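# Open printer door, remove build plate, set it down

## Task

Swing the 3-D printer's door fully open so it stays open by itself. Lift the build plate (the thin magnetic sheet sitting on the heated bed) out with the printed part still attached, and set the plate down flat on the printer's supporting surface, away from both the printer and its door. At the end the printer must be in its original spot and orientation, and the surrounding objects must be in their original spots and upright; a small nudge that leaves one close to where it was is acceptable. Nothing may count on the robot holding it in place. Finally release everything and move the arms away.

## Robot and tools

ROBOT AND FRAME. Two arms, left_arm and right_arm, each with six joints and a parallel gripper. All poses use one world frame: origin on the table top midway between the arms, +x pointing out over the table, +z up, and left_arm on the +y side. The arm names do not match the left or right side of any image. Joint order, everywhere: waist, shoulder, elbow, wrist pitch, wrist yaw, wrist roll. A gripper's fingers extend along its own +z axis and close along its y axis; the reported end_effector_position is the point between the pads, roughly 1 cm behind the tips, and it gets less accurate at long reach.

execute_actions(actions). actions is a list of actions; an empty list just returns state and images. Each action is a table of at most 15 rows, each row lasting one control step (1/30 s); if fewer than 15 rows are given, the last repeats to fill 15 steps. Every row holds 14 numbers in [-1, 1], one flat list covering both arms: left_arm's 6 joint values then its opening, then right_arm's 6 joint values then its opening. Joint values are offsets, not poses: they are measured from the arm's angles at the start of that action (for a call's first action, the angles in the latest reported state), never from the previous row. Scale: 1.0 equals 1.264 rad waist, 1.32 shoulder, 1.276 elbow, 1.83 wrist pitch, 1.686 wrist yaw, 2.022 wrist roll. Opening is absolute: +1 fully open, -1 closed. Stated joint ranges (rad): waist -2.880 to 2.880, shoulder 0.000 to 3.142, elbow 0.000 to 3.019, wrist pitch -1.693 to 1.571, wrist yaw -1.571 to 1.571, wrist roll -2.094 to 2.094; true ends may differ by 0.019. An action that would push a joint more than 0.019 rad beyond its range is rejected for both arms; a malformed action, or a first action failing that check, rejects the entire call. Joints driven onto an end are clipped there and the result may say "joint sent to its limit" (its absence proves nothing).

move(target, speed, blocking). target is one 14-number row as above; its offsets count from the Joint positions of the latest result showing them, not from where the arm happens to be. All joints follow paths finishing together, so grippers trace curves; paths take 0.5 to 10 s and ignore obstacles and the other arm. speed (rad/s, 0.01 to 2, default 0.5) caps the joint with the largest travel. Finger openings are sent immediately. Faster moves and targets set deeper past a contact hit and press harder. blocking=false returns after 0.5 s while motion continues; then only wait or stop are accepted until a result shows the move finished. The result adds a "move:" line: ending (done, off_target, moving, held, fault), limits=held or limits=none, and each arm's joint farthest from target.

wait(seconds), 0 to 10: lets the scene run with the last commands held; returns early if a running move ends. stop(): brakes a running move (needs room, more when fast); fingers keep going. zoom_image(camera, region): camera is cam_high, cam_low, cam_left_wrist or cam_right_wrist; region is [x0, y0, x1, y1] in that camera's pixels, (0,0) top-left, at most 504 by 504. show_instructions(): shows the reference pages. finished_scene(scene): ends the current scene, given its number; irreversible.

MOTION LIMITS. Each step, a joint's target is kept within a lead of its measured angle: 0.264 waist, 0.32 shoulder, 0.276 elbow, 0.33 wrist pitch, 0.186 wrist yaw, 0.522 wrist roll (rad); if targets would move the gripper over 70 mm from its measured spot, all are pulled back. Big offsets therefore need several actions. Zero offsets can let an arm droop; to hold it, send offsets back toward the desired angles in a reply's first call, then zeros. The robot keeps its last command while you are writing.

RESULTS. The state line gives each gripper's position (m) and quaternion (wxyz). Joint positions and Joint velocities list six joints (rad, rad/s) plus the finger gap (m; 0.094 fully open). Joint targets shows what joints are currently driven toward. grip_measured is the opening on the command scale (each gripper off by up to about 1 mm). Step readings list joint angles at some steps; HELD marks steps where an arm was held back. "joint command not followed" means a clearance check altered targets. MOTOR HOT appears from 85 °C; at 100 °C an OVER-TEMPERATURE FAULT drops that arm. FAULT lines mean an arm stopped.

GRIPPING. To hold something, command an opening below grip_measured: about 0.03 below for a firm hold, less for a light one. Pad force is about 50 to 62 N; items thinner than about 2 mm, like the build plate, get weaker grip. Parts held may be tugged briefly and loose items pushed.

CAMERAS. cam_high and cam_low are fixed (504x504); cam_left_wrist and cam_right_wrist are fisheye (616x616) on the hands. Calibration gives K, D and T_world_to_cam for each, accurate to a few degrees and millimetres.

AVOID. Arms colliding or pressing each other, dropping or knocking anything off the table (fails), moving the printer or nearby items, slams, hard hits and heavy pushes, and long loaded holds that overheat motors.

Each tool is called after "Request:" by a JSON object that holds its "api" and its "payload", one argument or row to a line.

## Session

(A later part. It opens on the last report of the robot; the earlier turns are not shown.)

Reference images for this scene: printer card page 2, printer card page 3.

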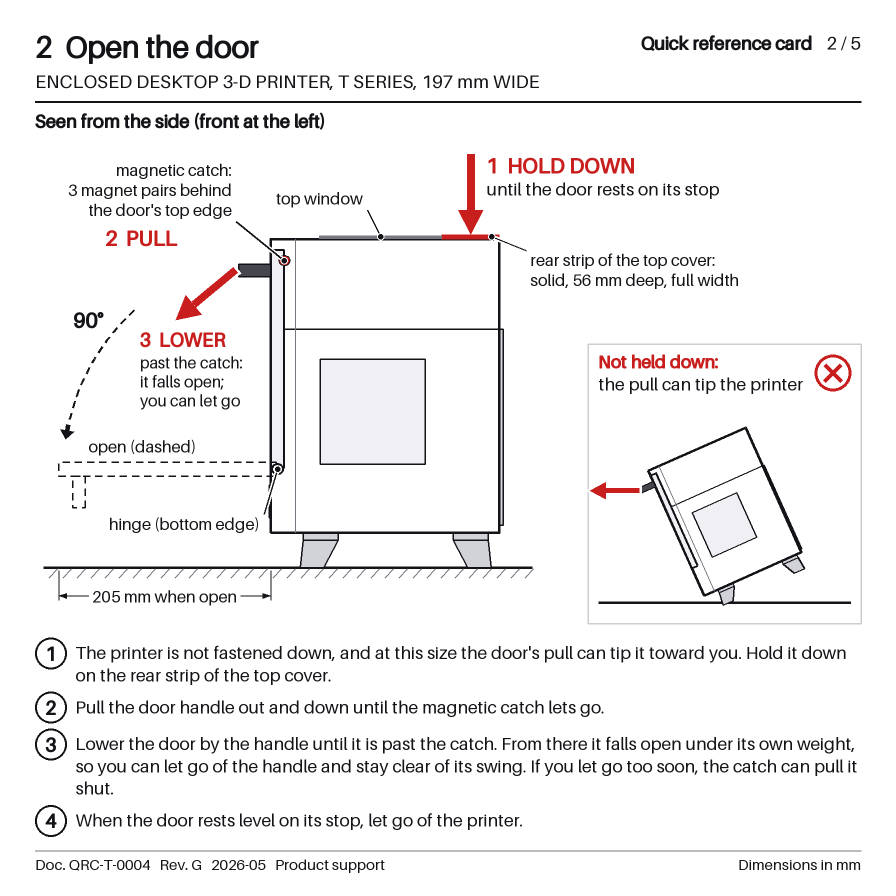

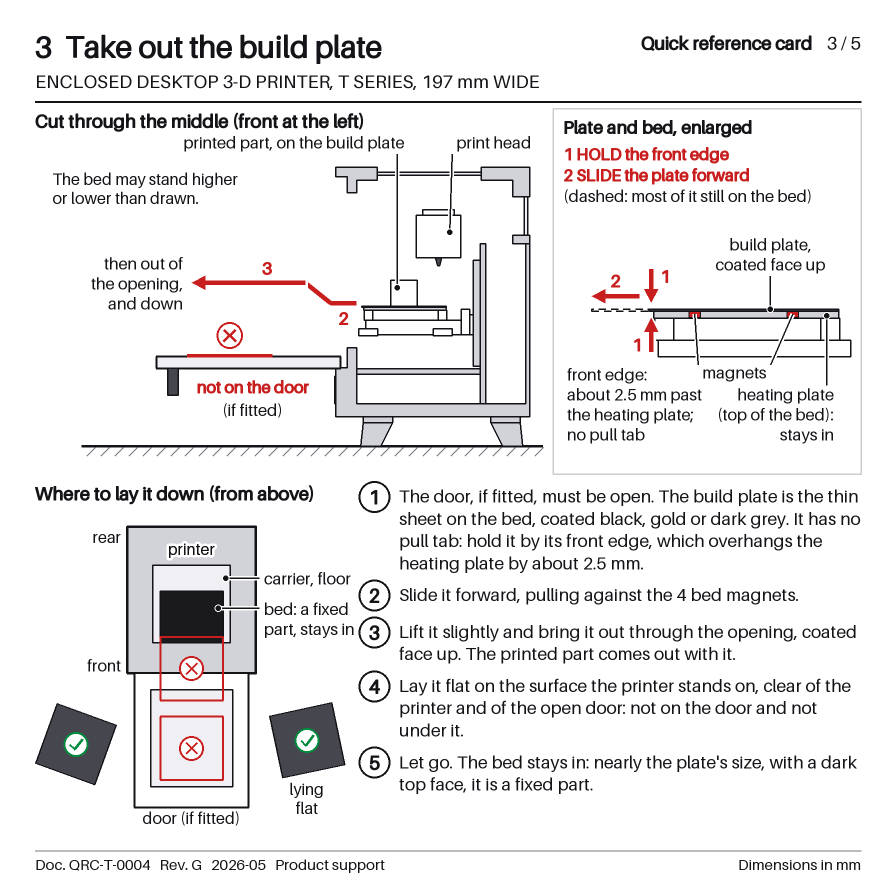

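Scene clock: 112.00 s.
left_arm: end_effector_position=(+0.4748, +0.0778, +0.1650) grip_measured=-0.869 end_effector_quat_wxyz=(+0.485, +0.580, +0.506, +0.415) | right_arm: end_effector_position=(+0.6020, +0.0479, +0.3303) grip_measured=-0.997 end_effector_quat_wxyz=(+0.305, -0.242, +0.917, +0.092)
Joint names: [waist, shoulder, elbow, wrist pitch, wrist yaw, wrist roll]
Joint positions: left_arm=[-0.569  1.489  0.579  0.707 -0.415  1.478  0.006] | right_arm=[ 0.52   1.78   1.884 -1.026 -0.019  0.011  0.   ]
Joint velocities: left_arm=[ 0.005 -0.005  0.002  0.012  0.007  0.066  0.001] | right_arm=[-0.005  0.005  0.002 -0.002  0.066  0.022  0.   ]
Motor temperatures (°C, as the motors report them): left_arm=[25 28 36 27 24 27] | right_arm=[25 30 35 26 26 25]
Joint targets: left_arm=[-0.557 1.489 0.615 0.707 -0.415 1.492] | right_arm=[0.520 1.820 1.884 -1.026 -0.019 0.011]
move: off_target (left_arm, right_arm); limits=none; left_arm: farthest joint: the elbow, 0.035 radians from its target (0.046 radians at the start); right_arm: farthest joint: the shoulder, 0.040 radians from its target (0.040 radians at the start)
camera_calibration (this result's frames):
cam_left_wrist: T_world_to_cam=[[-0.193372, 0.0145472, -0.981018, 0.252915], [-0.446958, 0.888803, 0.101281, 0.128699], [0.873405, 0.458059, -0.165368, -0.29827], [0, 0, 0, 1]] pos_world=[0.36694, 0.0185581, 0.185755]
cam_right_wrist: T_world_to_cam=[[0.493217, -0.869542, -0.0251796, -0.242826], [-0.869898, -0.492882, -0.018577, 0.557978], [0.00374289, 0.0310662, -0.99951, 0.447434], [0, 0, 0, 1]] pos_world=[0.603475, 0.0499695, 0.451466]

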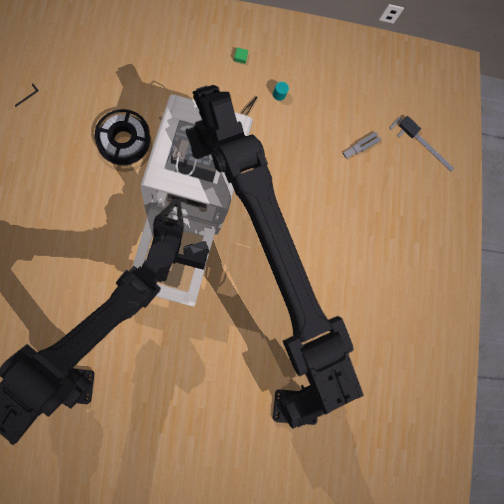

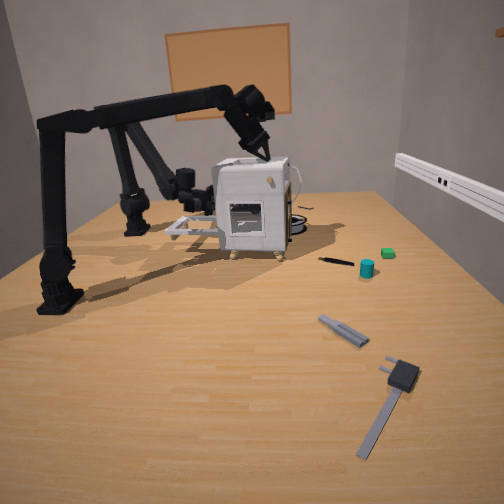

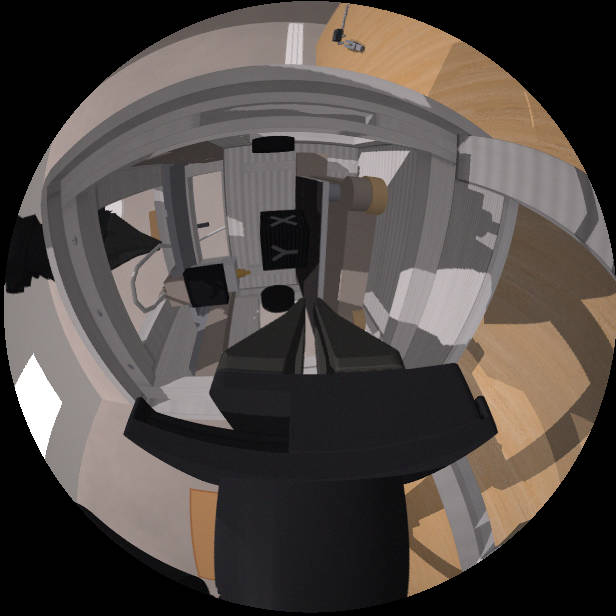

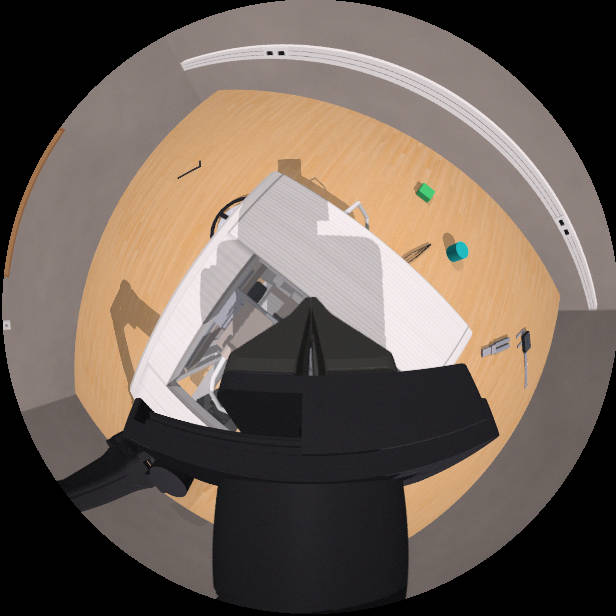

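It passed the edge freely, so it's still in front. Lower with the wrist.

Request:
{"api": "move", "payload": {
  "target": [0.01,0,0.025,-0.015,0,0.007,-0.87,0,0.03,0.0,0,0,0,-1],
  "speed": 0.03
}}

Request:
{"api": "zoom_image", "payload": {
  "camera": "cam_left_wrist",
  "region": [270,260,350,340]
}}

Scene clock: 114.10 s.
left_arm: end_effector_position=(+0.4742, +0.0782, +0.1620) grip_measured=-0.869 end_effector_quat_wxyz=(+0.480, +0.584, +0.507, +0.413) | right_arm: end_effector_position=(+0.6020, +0.0479, +0.3303) grip_measured=-0.997 end_effector_quat_wxyz=(+0.305, -0.242, +0.917, +0.092)
Joint names: [waist, shoulder, elbow, wrist pitch, wrist yaw, wrist roll]
Joint positions: left_arm=[-0.569  1.488  0.579  0.692 -0.415  1.478  0.006] | right_arm=[ 0.52   1.78   1.884 -1.026 -0.019  0.011  0.   ]
Joint velocities: left_arm=[-0.005  0.005  0.012  0.012 -0.066 -0.051  0.   ] | right_arm=[-0.024 -0.015 -0.012 -0.012 -0.037 -0.037 -0.001]
Motor temperatures (°C, as the motors report them): left_arm=[25 28 36 27 24 27] | right_arm=[25 30 35 26 26 25]
Joint targets: left_arm=[-0.557 1.489 0.611 0.679 -0.415 1.492] | right_arm=[0.520 1.820 1.884 -1.026 -0.019 0.011]
move: off_target (left_arm, right_arm); limits=none; left_arm: farthest joint: the elbow, 0.032 radians from its target (0.032 radians at the start); right_arm: farthest joint: the shoulder, 0.040 radians from its target (0.040 radians at the start)
camera_calibration (this result's frames):
cam_left_wrist: T_world_to_cam=[[-0.205019, 0.022003, -0.978511, 0.254393], [-0.445683, 0.887986, 0.113348, 0.125866], [0.871398, 0.459344, -0.172248, -0.296432], [0, 0, 0, 1]] pos_world=[0.366562, 0.0187998, 0.1836]
cam_right_wrist: T_world_to_cam=[[0.493217, -0.869542, -0.0251796, -0.242826], [-0.869898, -0.492882, -0.018577, 0.557978], [0.00374289, 0.0310662, -0.99951, 0.447434], [0, 0, 0, 1]] pos_world=[0.603475, 0.0499695, 0.451466]

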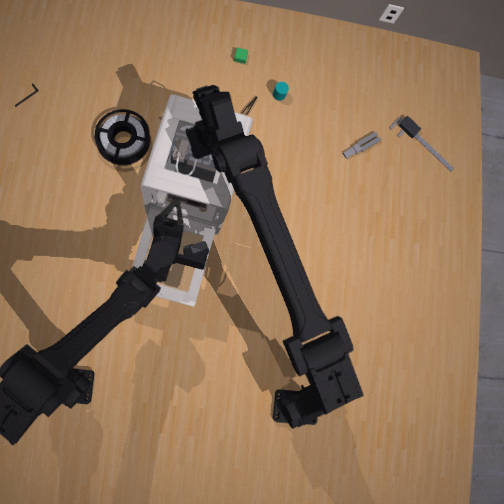

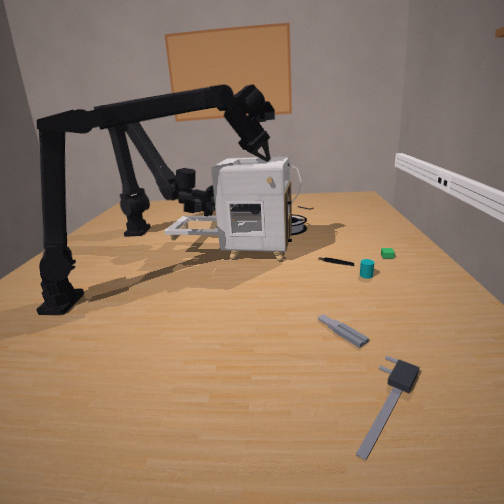

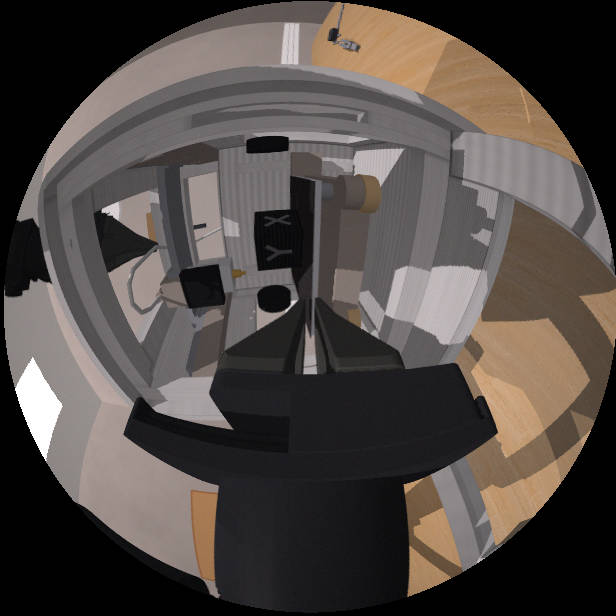

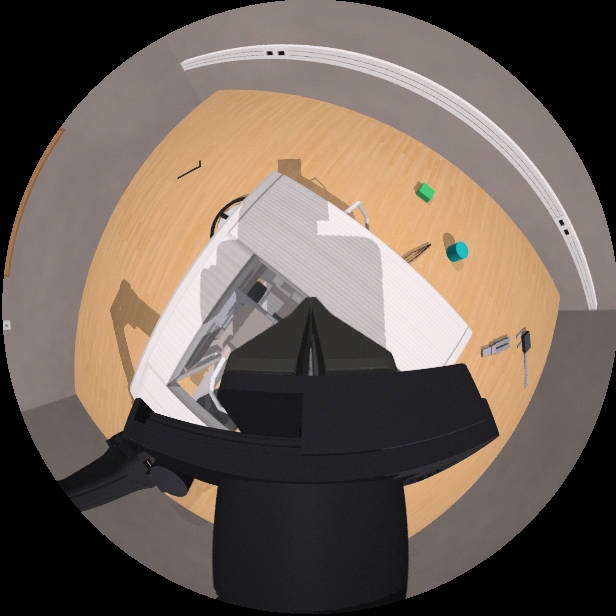

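Region (270, 260, 350, 340) of cam_left_wrist's 616x616 image, scaled by 6.300, with more detail than that image has.

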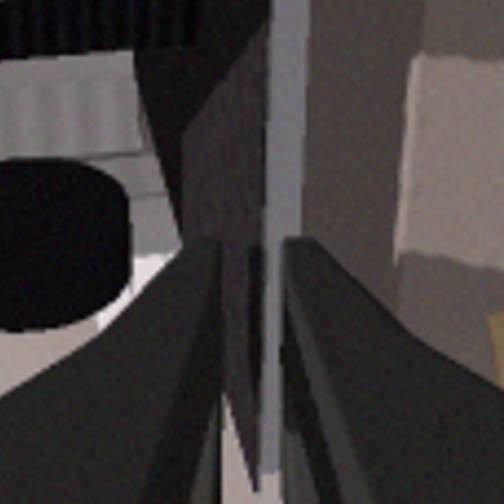

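Request:
{"api": "execute_actions", "payload": {
  "actions": [
    [[0.01,0,0.028,-0.007,0,0.007,-0.87,0,0.03,0,0,0,0,-1],[0.01,0,0.029,-0.008,0,0.007,-0.87,0,0.03,0,0,0,0,-1],[0.01,0,0.030,-0.009,0,0.007,-0.87,0,0.03,0,0,0,0,-1],[0.01,0,0.031,-0.010,0,0.007,-0.87,0,0.03,0,0,0,0,-1],[0.01,0,0.032,-0.011,0,0.007,-0.87,0,0.03,0,0,0,0,-1],[0.01,0,0.033,-0.012,0,0.007,-0.87,0,0.03,0,0,0,0,-1],[0.01,0,0.034,-0.013,0,0.007,-0.87,0,0.03,0,0,0,0,-1],[0.01,0,0.035,-0.014,0,0.007,-0.87,0,0.03,0,0,0,0,-1],[0.01,0,0.036,-0.016,0,0.007,-0.87,0,0.03,0,0,0,0,-1],[0.01,0,0.037,-0.018,0,0.007,-0.87,0,0.03,0,0,0,0,-1]]
  ]
}}

Request:
{"api": "zoom_image", "payload": {
  "camera": "cam_left_wrist",
  "region": [270,260,350,340]
}}

Scene clock: 116.37 s.
left_arm: end_effector_position=(+0.4768, +0.0766, +0.1628) grip_measured=-0.869 end_effector_quat_wxyz=(+0.477, +0.587, +0.508, +0.412) | right_arm: end_effector_position=(+0.6020, +0.0479, +0.3303) grip_measured=-0.997 end_effector_quat_wxyz=(+0.305, -0.242, +0.917, +0.092)
Joint names: [waist, shoulder, elbow, wrist pitch, wrist yaw, wrist roll]
Joint positions: left_arm=[-0.569  1.488  0.591  0.671 -0.415  1.478  0.006] | right_arm=[ 0.52   1.78   1.884 -1.026 -0.019  0.011  0.   ]
Joint velocities: left_arm=[-0.005  0.005  0.012  0.002 -0.022 -0.007 -0.   ] | right_arm=[ 0.015 -0.005 -0.007 -0.007  0.007  0.007 -0.   ]
Motor temperatures (°C, as the motors report them): left_arm=[25 28 36 27 24 27] | right_arm=[25 30 35 26 26 25]
Joint targets: left_arm=[-0.557 1.488 0.626 0.659 -0.415 1.492] | right_arm=[0.520 1.820 1.884 -1.026 -0.019 0.011]
Step readings (joint positions):
0: left_arm=[-0.569 1.488 0.579 0.692 -0.415 1.478] | right_arm=[0.520 1.780 1.884 -1.026 -0.019 0.011]
1: left_arm=[-0.569 1.488 0.579 0.692 -0.415 1.478] | right_arm=[0.520 1.780 1.884 -1.026 -0.019 0.011]
2: left_arm=[-0.569 1.488 0.579 0.691 -0.415 1.478] | right_arm=[0.520 1.780 1.884 -1.026 -0.019 0.011]
4: left_arm=[-0.569 1.488 0.580 0.688 -0.415 1.478] | right_arm=[0.520 1.780 1.884 -1.026 -0.019 0.011]
8: left_arm=[-0.569 1.488 0.586 0.681 -0.415 1.478] | right_arm=[0.520 1.780 1.884 -1.026 -0.019 0.011]
15: Joint positions above
camera_calibration (this result's frames):
cam_left_wrist: T_world_to_cam=[[-0.212244, 0.0266277, -0.976854, 0.258585], [-0.444817, 0.887432, 0.120837, 0.126831], [0.870109, 0.460168, -0.176508, -0.296554], [0, 0, 0, 1]] pos_world=[0.369334, 0.0170254, 0.18493]
cam_right_wrist: T_world_to_cam=[[0.493217, -0.869542, -0.0251796, -0.242826], [-0.869898, -0.492882, -0.018577, 0.557978], [0.00374289, 0.0310662, -0.99951, 0.447434], [0, 0, 0, 1]] pos_world=[0.603475, 0.0499695, 0.451466]

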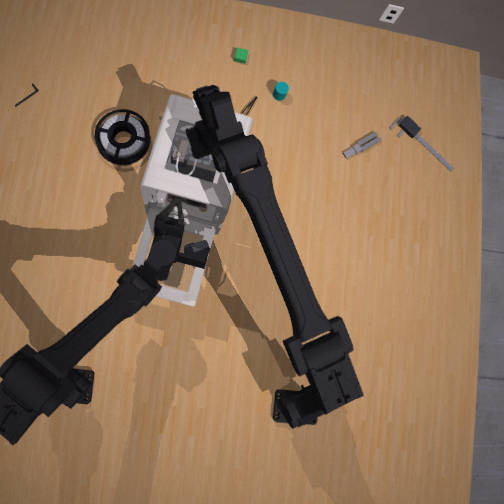

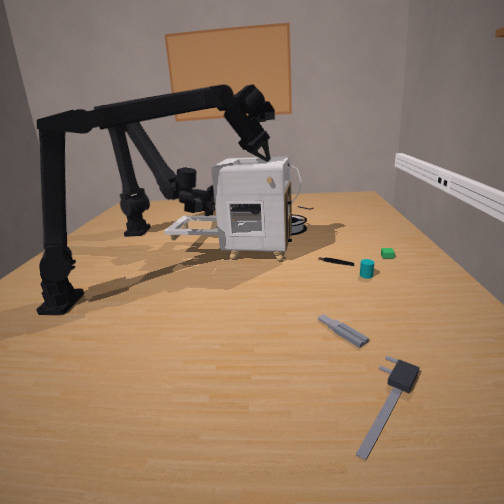

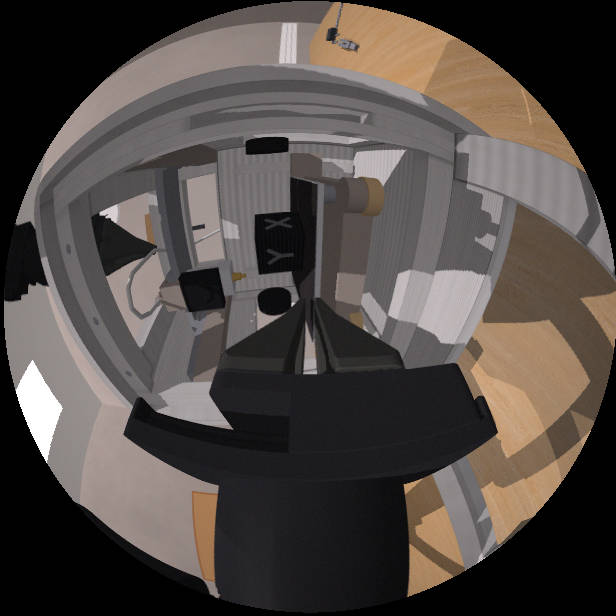

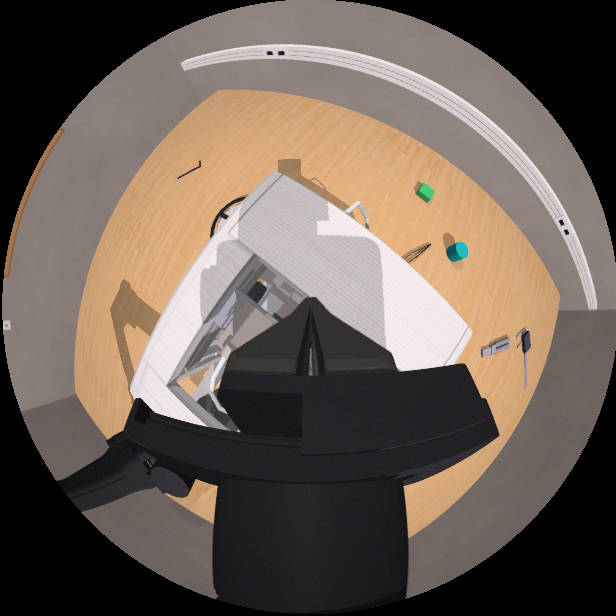

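Region (270, 260, 350, 340) of cam_left_wrist's 616x616 image, scaled by 6.300, with more detail than that image has.

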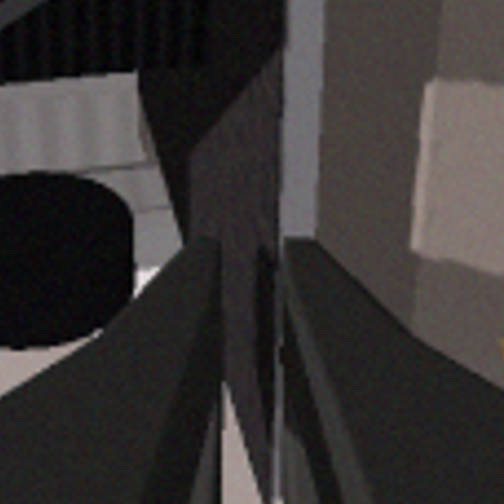

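Repeat with more wrist-down first.

Request:
{"api": "execute_actions", "payload": {
  "actions": [
    [[0.016,0,0.027,-0.010,0,0.007,-0.87,0,0.03,0,0,0,0,-1],[0.016,0,0.027,-0.011,0,0.007,-0.87,0,0.03,0,0,0,0,-1],[0.016,0,0.027,-0.012,0,0.007,-0.87,0,0.03,0,0,0,0,-1],[0.016,0,0.029,-0.013,0,0.007,-0.87,0,0.03,0,0,0,0,-1],[0.016,0,0.031,-0.015,0,0.007,-0.87,0,0.03,0,0,0,0,-1],[0.016,0,0.032,-0.016,0,0.007,-0.87,0,0.03,0,0,0,0,-1],[0.016,0,0.033,-0.017,0,0.007,-0.87,0,0.03,0,0,0,0,-1],[0.016,0,0.034,-0.019,0,0.007,-0.87,0,0.03,0,0,0,0,-1],[0.016,0,0.036,-0.021,0,0.007,-0.87,0,0.03,0,0,0,0,-1],[0.016,0,0.037,-0.023,0,0.007,-0.87,0,0.03,0,0,0,0,-1]]
  ]
}}

Request:
{"api": "zoom_image", "payload": {
  "camera": "cam_left_wrist",
  "region": [270,260,350,340]
}}

Scene clock: 118.20 s.
left_arm: end_effector_position=(+0.4791, +0.0789, +0.1596) grip_measured=-0.869 end_effector_quat_wxyz=(+0.467, +0.593, +0.512, +0.411) | right_arm: end_effector_position=(+0.6020, +0.0479, +0.3303) grip_measured=-0.997 end_effector_quat_wxyz=(+0.305, -0.242, +0.917, +0.092)
Joint names: [waist, shoulder, elbow, wrist pitch, wrist yaw, wrist roll]
Joint positions: left_arm=[-0.563  1.488  0.599  0.639 -0.415  1.478  0.006] | right_arm=[ 0.52   1.78   1.884 -1.026 -0.019  0.011  0.   ]
Joint velocities: left_arm=[ 0.005  0.005  0.002 -0.032  0.007  0.037 -0.   ] | right_arm=[-0.005 -0.005 -0.007 -0.007 -0.081 -0.037  0.   ]
Motor temperatures (°C, as the motors report them): left_arm=[25 28 36 27 24 27] | right_arm=[25 30 35 26 26 25]
Joint targets: left_arm=[-0.549 1.488 0.638 0.629 -0.415 1.492] | right_arm=[0.520 1.820 1.884 -1.026 -0.019 0.011]
Step readings (joint positions):
0: left_arm=[-0.569 1.488 0.591 0.671 -0.415 1.478] | right_arm=[0.520 1.780 1.884 -1.026 -0.019 0.011]
1: left_arm=[-0.569 1.488 0.591 0.670 -0.415 1.478] | right_arm=[0.520 1.780 1.884 -1.026 -0.019 0.011]
2: left_arm=[-0.568 1.488 0.591 0.668 -0.415 1.478] | right_arm=[0.520 1.780 1.884 -1.026 -0.019 0.011]
4: left_arm=[-0.565 1.488 0.591 0.663 -0.415 1.478] | right_arm=[0.520 1.780 1.884 -1.026 -0.019 0.011]
8: left_arm=[-0.564 1.488 0.592 0.655 -0.415 1.478] | right_arm=[0.520 1.780 1.884 -1.026 -0.019 0.011]
15: Joint positions above
camera_calibration (this result's frames):
cam_left_wrist: T_world_to_cam=[[-0.231576, 0.0374408, -0.972096, 0.263522], [-0.447653, 0.883076, 0.140654, 0.12469], [0.863701, 0.467734, -0.187739, -0.295902], [0, 0, 0, 1]] pos_world=[0.372414, 0.0184262, 0.183078]
cam_right_wrist: T_world_to_cam=[[0.493217, -0.869542, -0.0251796, -0.242826], [-0.869898, -0.492882, -0.018577, 0.557978], [0.00374289, 0.0310662, -0.99951, 0.447434], [0, 0, 0, 1]] pos_world=[0.603475, 0.0499695, 0.451466]

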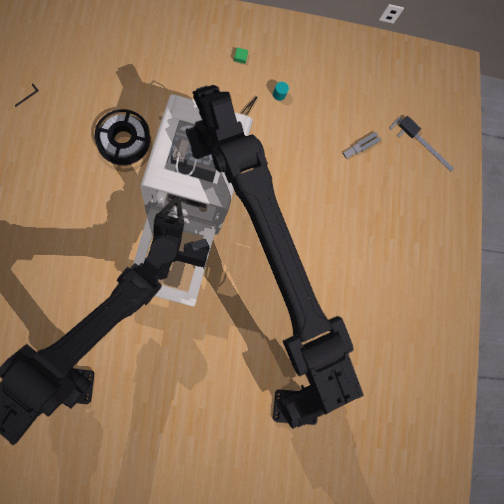

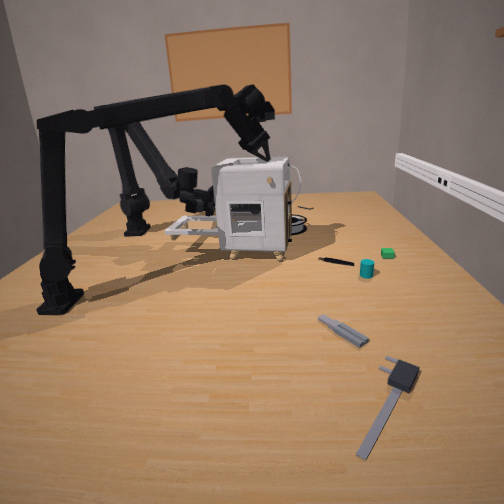

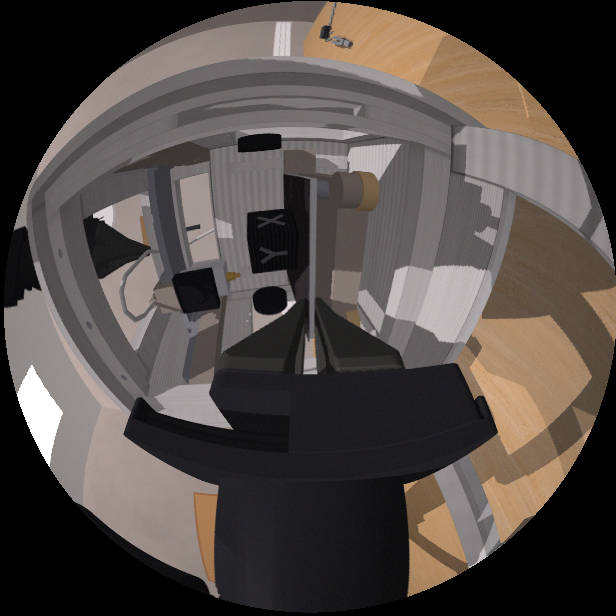

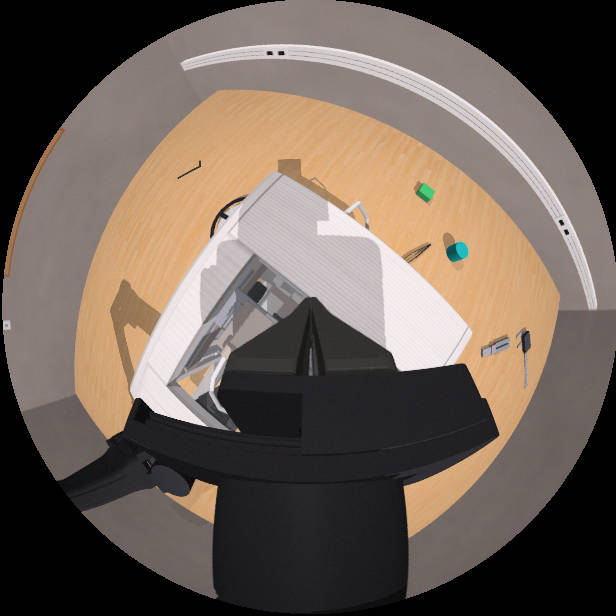

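Region (270, 260, 350, 340) of cam_left_wrist's 616x616 image, scaled by 6.300, with more detail than that image has.

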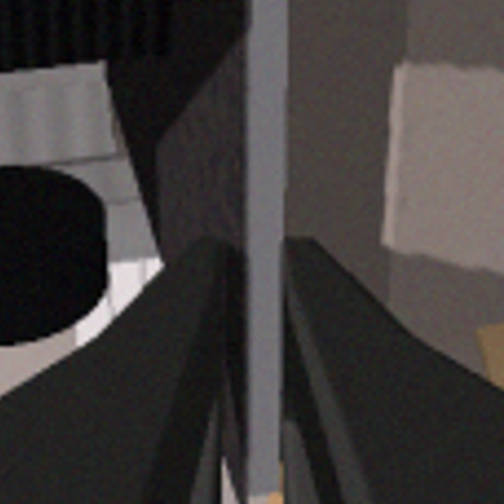

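Request:
{"api": "execute_actions", "payload": {
  "actions": [
    [[0.01,0,0.033,-0.004,0,0.007,-0.87,0,0.03,0,0,0,0,-1]]
  ]
}}

Request:
{"api": "zoom_image", "payload": {
  "camera": "cam_left_wrist",
  "region": [270,260,350,340]
}}

Request:
{"api": "zoom_image", "payload": {
  "camera": "cam_low",
  "region": [190,180,270,250]
}}

Scene clock: 119.67 s.
left_arm: end_effector_position=(+0.4792, +0.0788, +0.1597) grip_measured=-0.869 end_effector_quat_wxyz=(+0.467, +0.593, +0.512, +0.411) | right_arm: end_effector_position=(+0.6020, +0.0479, +0.3303) grip_measured=-0.997 end_effector_quat_wxyz=(+0.305, -0.242, +0.917, +0.092)
Joint names: [waist, shoulder, elbow, wrist pitch, wrist yaw, wrist roll]
Joint positions: left_arm=[-0.563  1.488  0.599  0.639 -0.415  1.478  0.006] | right_arm=[ 0.52   1.78   1.884 -1.026 -0.019  0.011  0.   ]
Joint velocities: left_arm=[ 0.005 -0.005 -0.007  0.002 -0.007 -0.007  0.   ] | right_arm=[ 0.015  0.005 -0.012 -0.002 -0.007 -0.007  0.001]
Motor temperatures (°C, as the motors report them): left_arm=[25 28 36 27 24 27] | right_arm=[25 30 35 26 26 25]
Joint targets: left_arm=[-0.551 1.488 0.641 0.632 -0.415 1.493] | right_arm=[0.520 1.820 1.884 -1.026 -0.019 0.011]
Step readings (joint positions):
0: left_arm=[-0.563 1.488 0.599 0.639 -0.415 1.478] | right_arm=[0.520 1.780 1.884 -1.026 -0.019 0.011]
1: left_arm=[-0.563 1.488 0.599 0.639 -0.415 1.478] | right_arm=[0.520 1.780 1.884 -1.026 -0.019 0.011]
2: left_arm=[-0.563 1.488 0.599 0.639 -0.415 1.478] | right_arm=[0.520 1.780 1.884 -1.026 -0.019 0.011]
4: left_arm=[-0.563 1.488 0.599 0.639 -0.415 1.478] | right_arm=[0.520 1.780 1.884 -1.026 -0.019 0.011]
8: left_arm=[-0.563 1.488 0.599 0.639 -0.415 1.478] | right_arm=[0.520 1.780 1.884 -1.026 -0.019 0.011]
15: Joint positions above
camera_calibration (this result's frames):
cam_left_wrist: T_world_to_cam=[[-0.231524, 0.0378187, -0.972094, 0.26358], [-0.447584, 0.883063, 0.140956, 0.124693], [0.863751, 0.467728, -0.187523, -0.295997], [0, 0, 0, 1]] pos_world=[0.372503, 0.0183663, 0.183142]
cam_right_wrist: T_world_to_cam=[[0.493217, -0.869542, -0.0251796, -0.242826], [-0.869898, -0.492882, -0.018577, 0.557978], [0.00374289, 0.0310662, -0.99951, 0.447434], [0, 0, 0, 1]] pos_world=[0.603475, 0.0499695, 0.451466]

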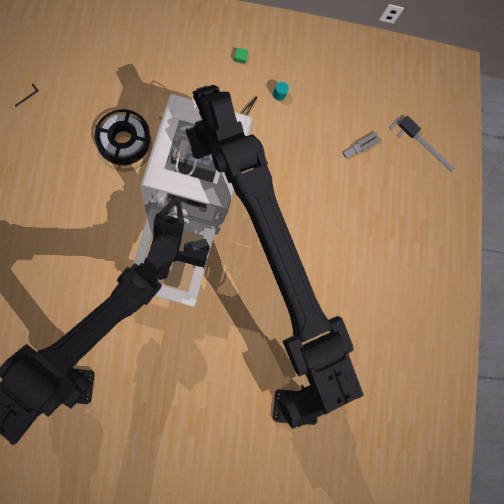

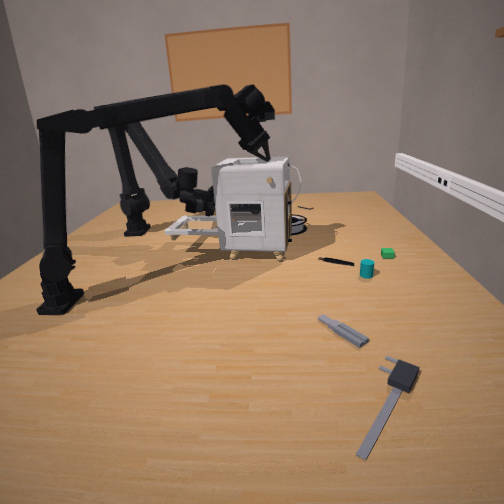

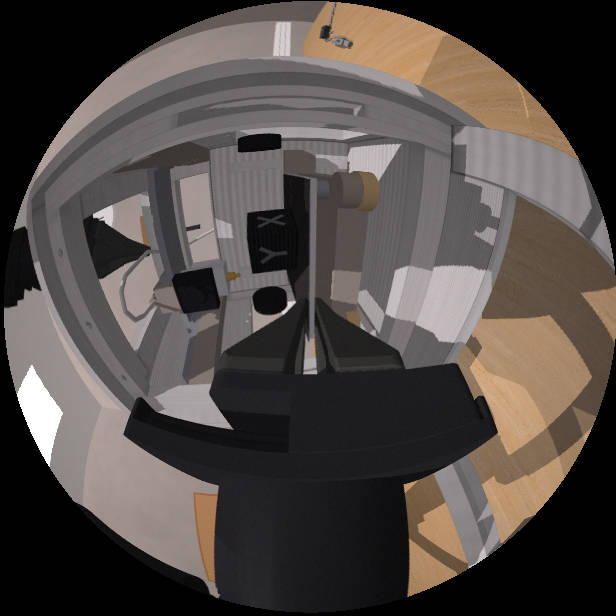

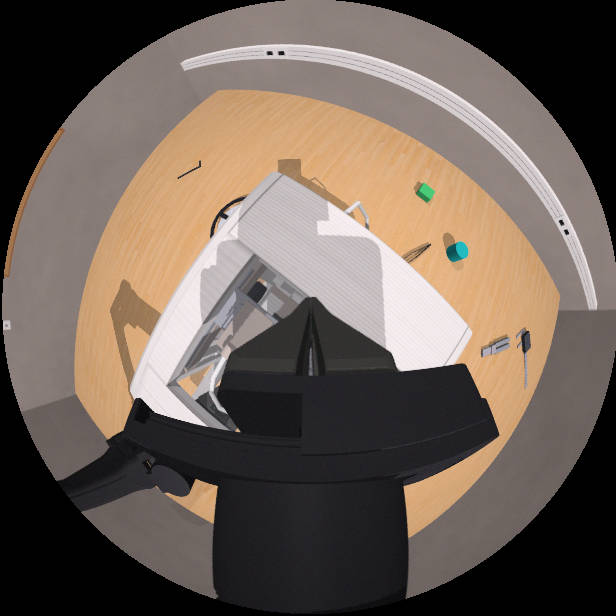

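Region (270, 260, 350, 340) of cam_left_wrist's 616x616 image, scaled by 6.300, with more detail than that image has.

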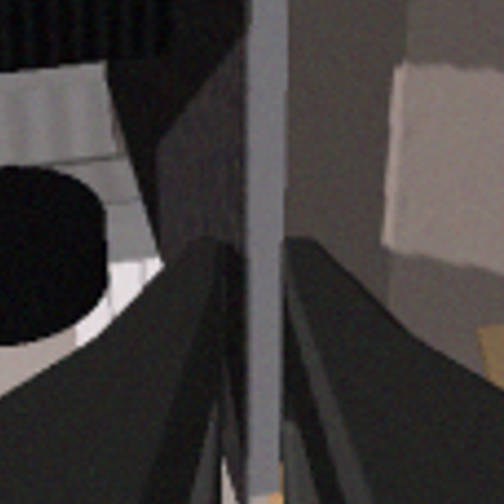

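Region (190, 180, 270, 250) of cam_low's 504x504 image, scaled by 6.300, with more detail than that image has; it fills the top 441 rows of this view, and the rest is white.

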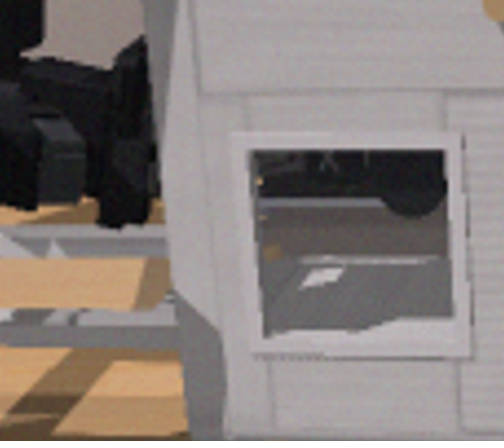

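Request:
{"api": "execute_actions", "payload": {
  "actions": [
    [[0.01,0,0.025,0.013,0,0.007,-0.87,0,0.03,0,0,0,0,-1]]
  ]
}}

Request:
{"api": "zoom_image", "payload": {
  "camera": "cam_left_wrist",
  "region": [270,260,350,340]
}}

Scene clock: 123.10 s.
left_arm: end_effector_position=(+0.4792, +0.0788, +0.1598) grip_measured=-0.869 end_effector_quat_wxyz=(+0.467, +0.593, +0.512, +0.411) | right_arm: end_effector_position=(+0.6020, +0.0479, +0.3303) grip_measured=-0.997 end_effector_quat_wxyz=(+0.305, -0.242, +0.917, +0.092)
Joint names: [waist, shoulder, elbow, wrist pitch, wrist yaw, wrist roll]
Joint positions: left_arm=[-0.563  1.488  0.599  0.639 -0.415  1.478  0.006] | right_arm=[ 0.52   1.78   1.884 -1.026 -0.019  0.011  0.   ]
Joint velocities: left_arm=[-0.005 -0.005  0.012  0.012 -0.037  0.007 -0.   ] | right_arm=[-0.015  0.015 -0.022  0.002  0.022  0.051 -0.001]
Motor temperatures (°C, as the motors report them): left_arm=[25 28 36 27 24 27] | right_arm=[25 30 35 26 26 25]
Joint targets: left_arm=[-0.551 1.488 0.631 0.663 -0.415 1.492] | right_arm=[0.520 1.820 1.884 -1.026 -0.019 0.011]
Step readings (joint positions):
0: left_arm=[-0.563 1.488 0.599 0.639 -0.415 1.478] | right_arm=[0.520 1.780 1.884 -1.026 -0.019 0.011]
1: left_arm=[-0.563 1.488 0.599 0.639 -0.415 1.478] | right_arm=[0.520 1.780 1.884 -1.026 -0.019 0.011]
2: left_arm=[-0.563 1.488 0.599 0.639 -0.415 1.478] | right_arm=[0.520 1.780 1.884 -1.026 -0.019 0.011]
4: left_arm=[-0.563 1.488 0.599 0.639 -0.415 1.478] | right_arm=[0.520 1.780 1.884 -1.026 -0.019 0.011]
8: left_arm=[-0.563 1.488 0.599 0.639 -0.415 1.478] | right_arm=[0.520 1.780 1.884 -1.026 -0.019 0.011]
15: Joint positions above
camera_calibration (this result's frames):
cam_left_wrist: T_world_to_cam=[[-0.23121, 0.0376206, -0.972176, 0.263546], [-0.447629, 0.883092, 0.140632, 0.124771], [0.863811, 0.46769, -0.18734, -0.296047], [0, 0, 0, 1]] pos_world=[0.372514, 0.0183594, 0.183205]
cam_right_wrist: T_world_to_cam=[[0.493217, -0.869542, -0.0251796, -0.242826], [-0.869898, -0.492882, -0.018577, 0.557978], [0.00374289, 0.0310662, -0.99951, 0.447434], [0, 0, 0, 1]] pos_world=[0.603475, 0.0499695, 0.451466]

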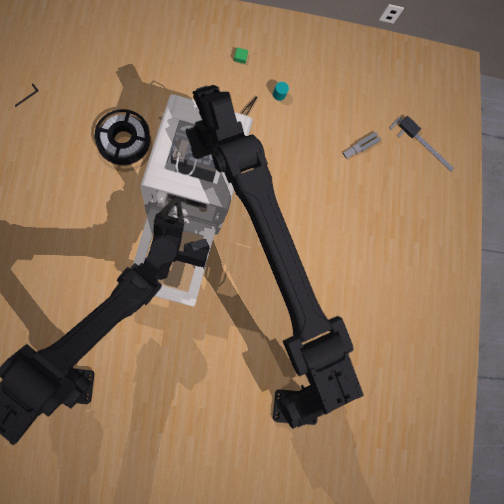

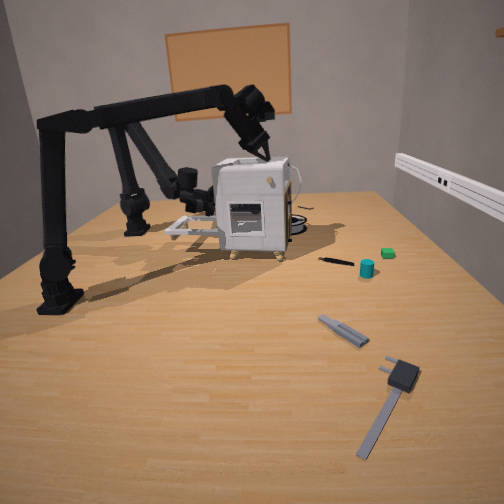

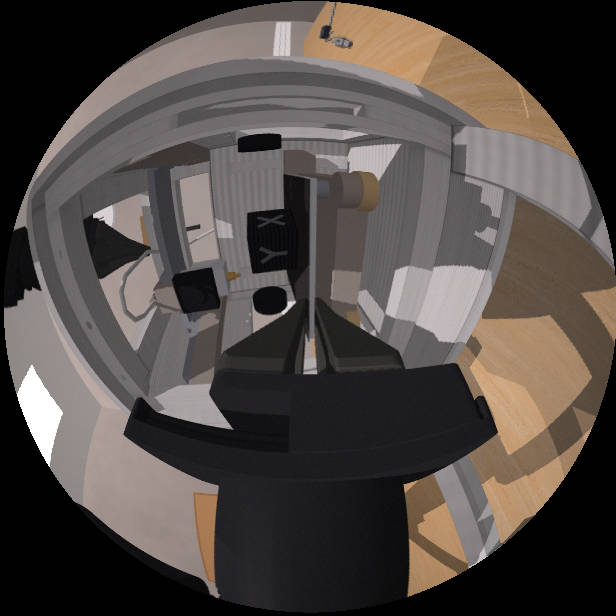

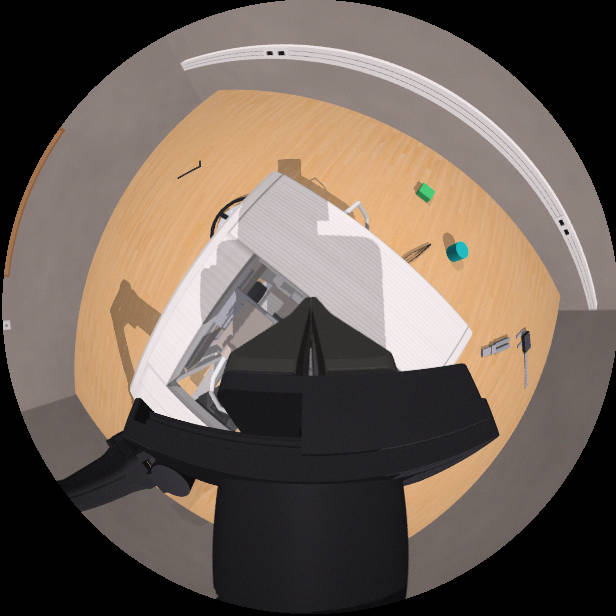

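Region (270, 260, 350, 340) of cam_left_wrist's 616x616 image, scaled by 6.300, with more detail than that image has.

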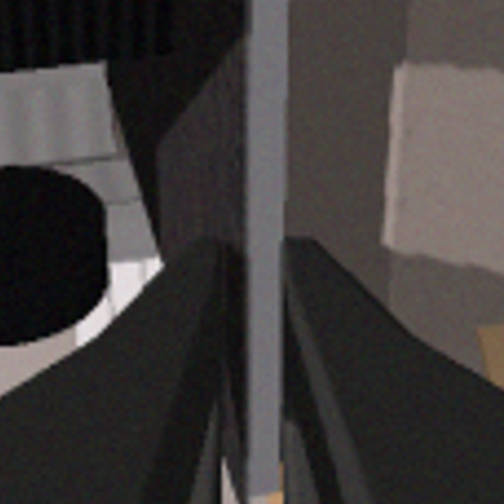

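Request:
{"api": "execute_actions", "payload": {
  "actions": [
    [[0,0,-0.008,0.02,0,0.007,-0.87,0,0.03,0,0,0,0,-1]]
  ]
}}

Request:
{"api": "zoom_image", "payload": {
  "camera": "cam_left_wrist",
  "region": [270,260,350,340]
}}

Scene clock: 124.83 s.
left_arm: end_effector_position=(+0.4777, +0.0798, +0.1598) grip_measured=-0.869 end_effector_quat_wxyz=(+0.470, +0.590, +0.511, +0.412) | right_arm: end_effector_position=(+0.6020, +0.0479, +0.3303) grip_measured=-0.997 end_effector_quat_wxyz=(+0.305, -0.242, +0.917, +0.092)
Joint names: [waist, shoulder, elbow, wrist pitch, wrist yaw, wrist roll]
Joint positions: left_arm=[-0.563  1.488  0.592  0.655 -0.415  1.478  0.006] | right_arm=[ 0.52   1.78   1.884 -1.026 -0.019  0.011  0.   ]
Joint velocities: left_arm=[-0.005 -0.015 -0.017 -0.002  0.007  0.037  0.   ] | right_arm=[-0.015 -0.005 -0.002 -0.002  0.051 -0.066  0.   ]
Motor temperatures (°C, as the motors report them): left_arm=[25 28 36 27 24 27] | right_arm=[25 30 35 26 26 25]
Joint targets: left_arm=[-0.563 1.488 0.589 0.676 -0.415 1.492] | right_arm=[0.520 1.820 1.884 -1.026 -0.019 0.011]
Step readings (joint positions):
0: left_arm=[-0.563 1.488 0.599 0.639 -0.415 1.478] | right_arm=[0.520 1.780 1.884 -1.026 -0.019 0.011]
1: left_arm=[-0.563 1.488 0.598 0.642 -0.415 1.478] | right_arm=[0.520 1.780 1.884 -1.026 -0.019 0.011]
2: left_arm=[-0.563 1.488 0.596 0.647 -0.415 1.478] | right_arm=[0.520 1.780 1.884 -1.026 -0.019 0.011]
4: left_arm=[-0.563 1.488 0.592 0.654 -0.415 1.478] | right_arm=[0.520 1.780 1.884 -1.026 -0.019 0.011]
8: left_arm=[-0.563 1.488 0.592 0.655 -0.415 1.478] | right_arm=[0.520 1.780 1.884 -1.026 -0.019 0.011]
15: Joint positions above
camera_calibration (this result's frames):
cam_left_wrist: T_world_to_cam=[[-0.224306, 0.0332599, -0.973951, 0.260545], [-0.448602, 0.883706, 0.133493, 0.124792], [0.865126, 0.46686, -0.1833, -0.296381], [0, 0, 0, 1]] pos_world=[0.370831, 0.0194226, 0.182773]
cam_right_wrist: T_world_to_cam=[[0.493217, -0.869542, -0.0251796, -0.242826], [-0.869898, -0.492882, -0.018577, 0.557978], [0.00374289, 0.0310662, -0.99951, 0.447434], [0, 0, 0, 1]] pos_world=[0.603475, 0.0499695, 0.451466]

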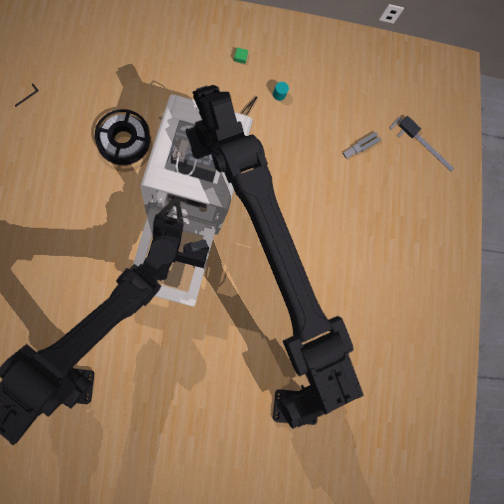

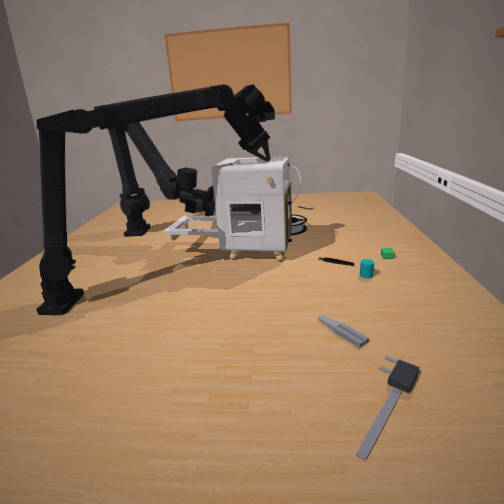

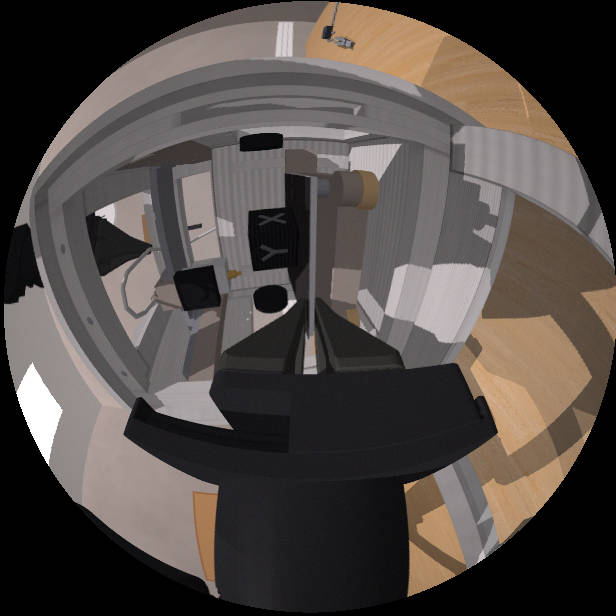

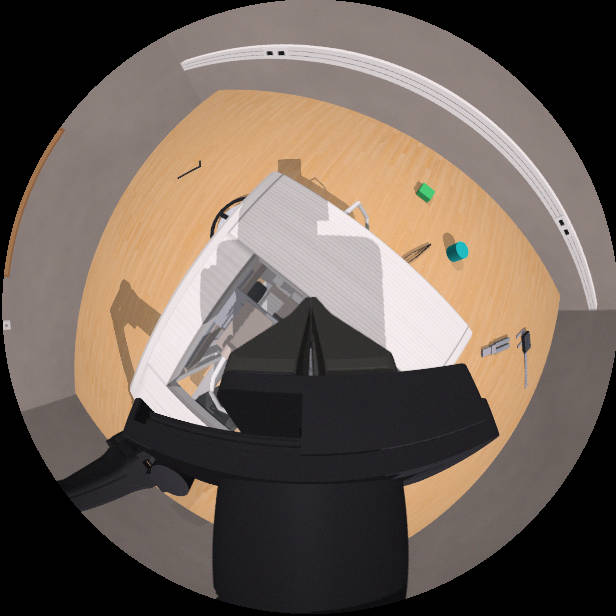

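Region (270, 260, 350, 340) of cam_left_wrist's 616x616 image, scaled by 6.300, with more detail than that image has.

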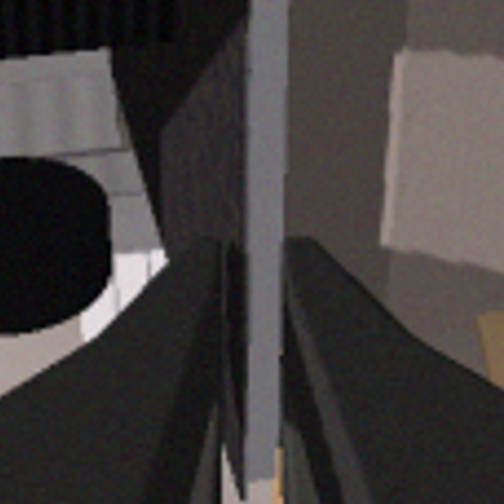

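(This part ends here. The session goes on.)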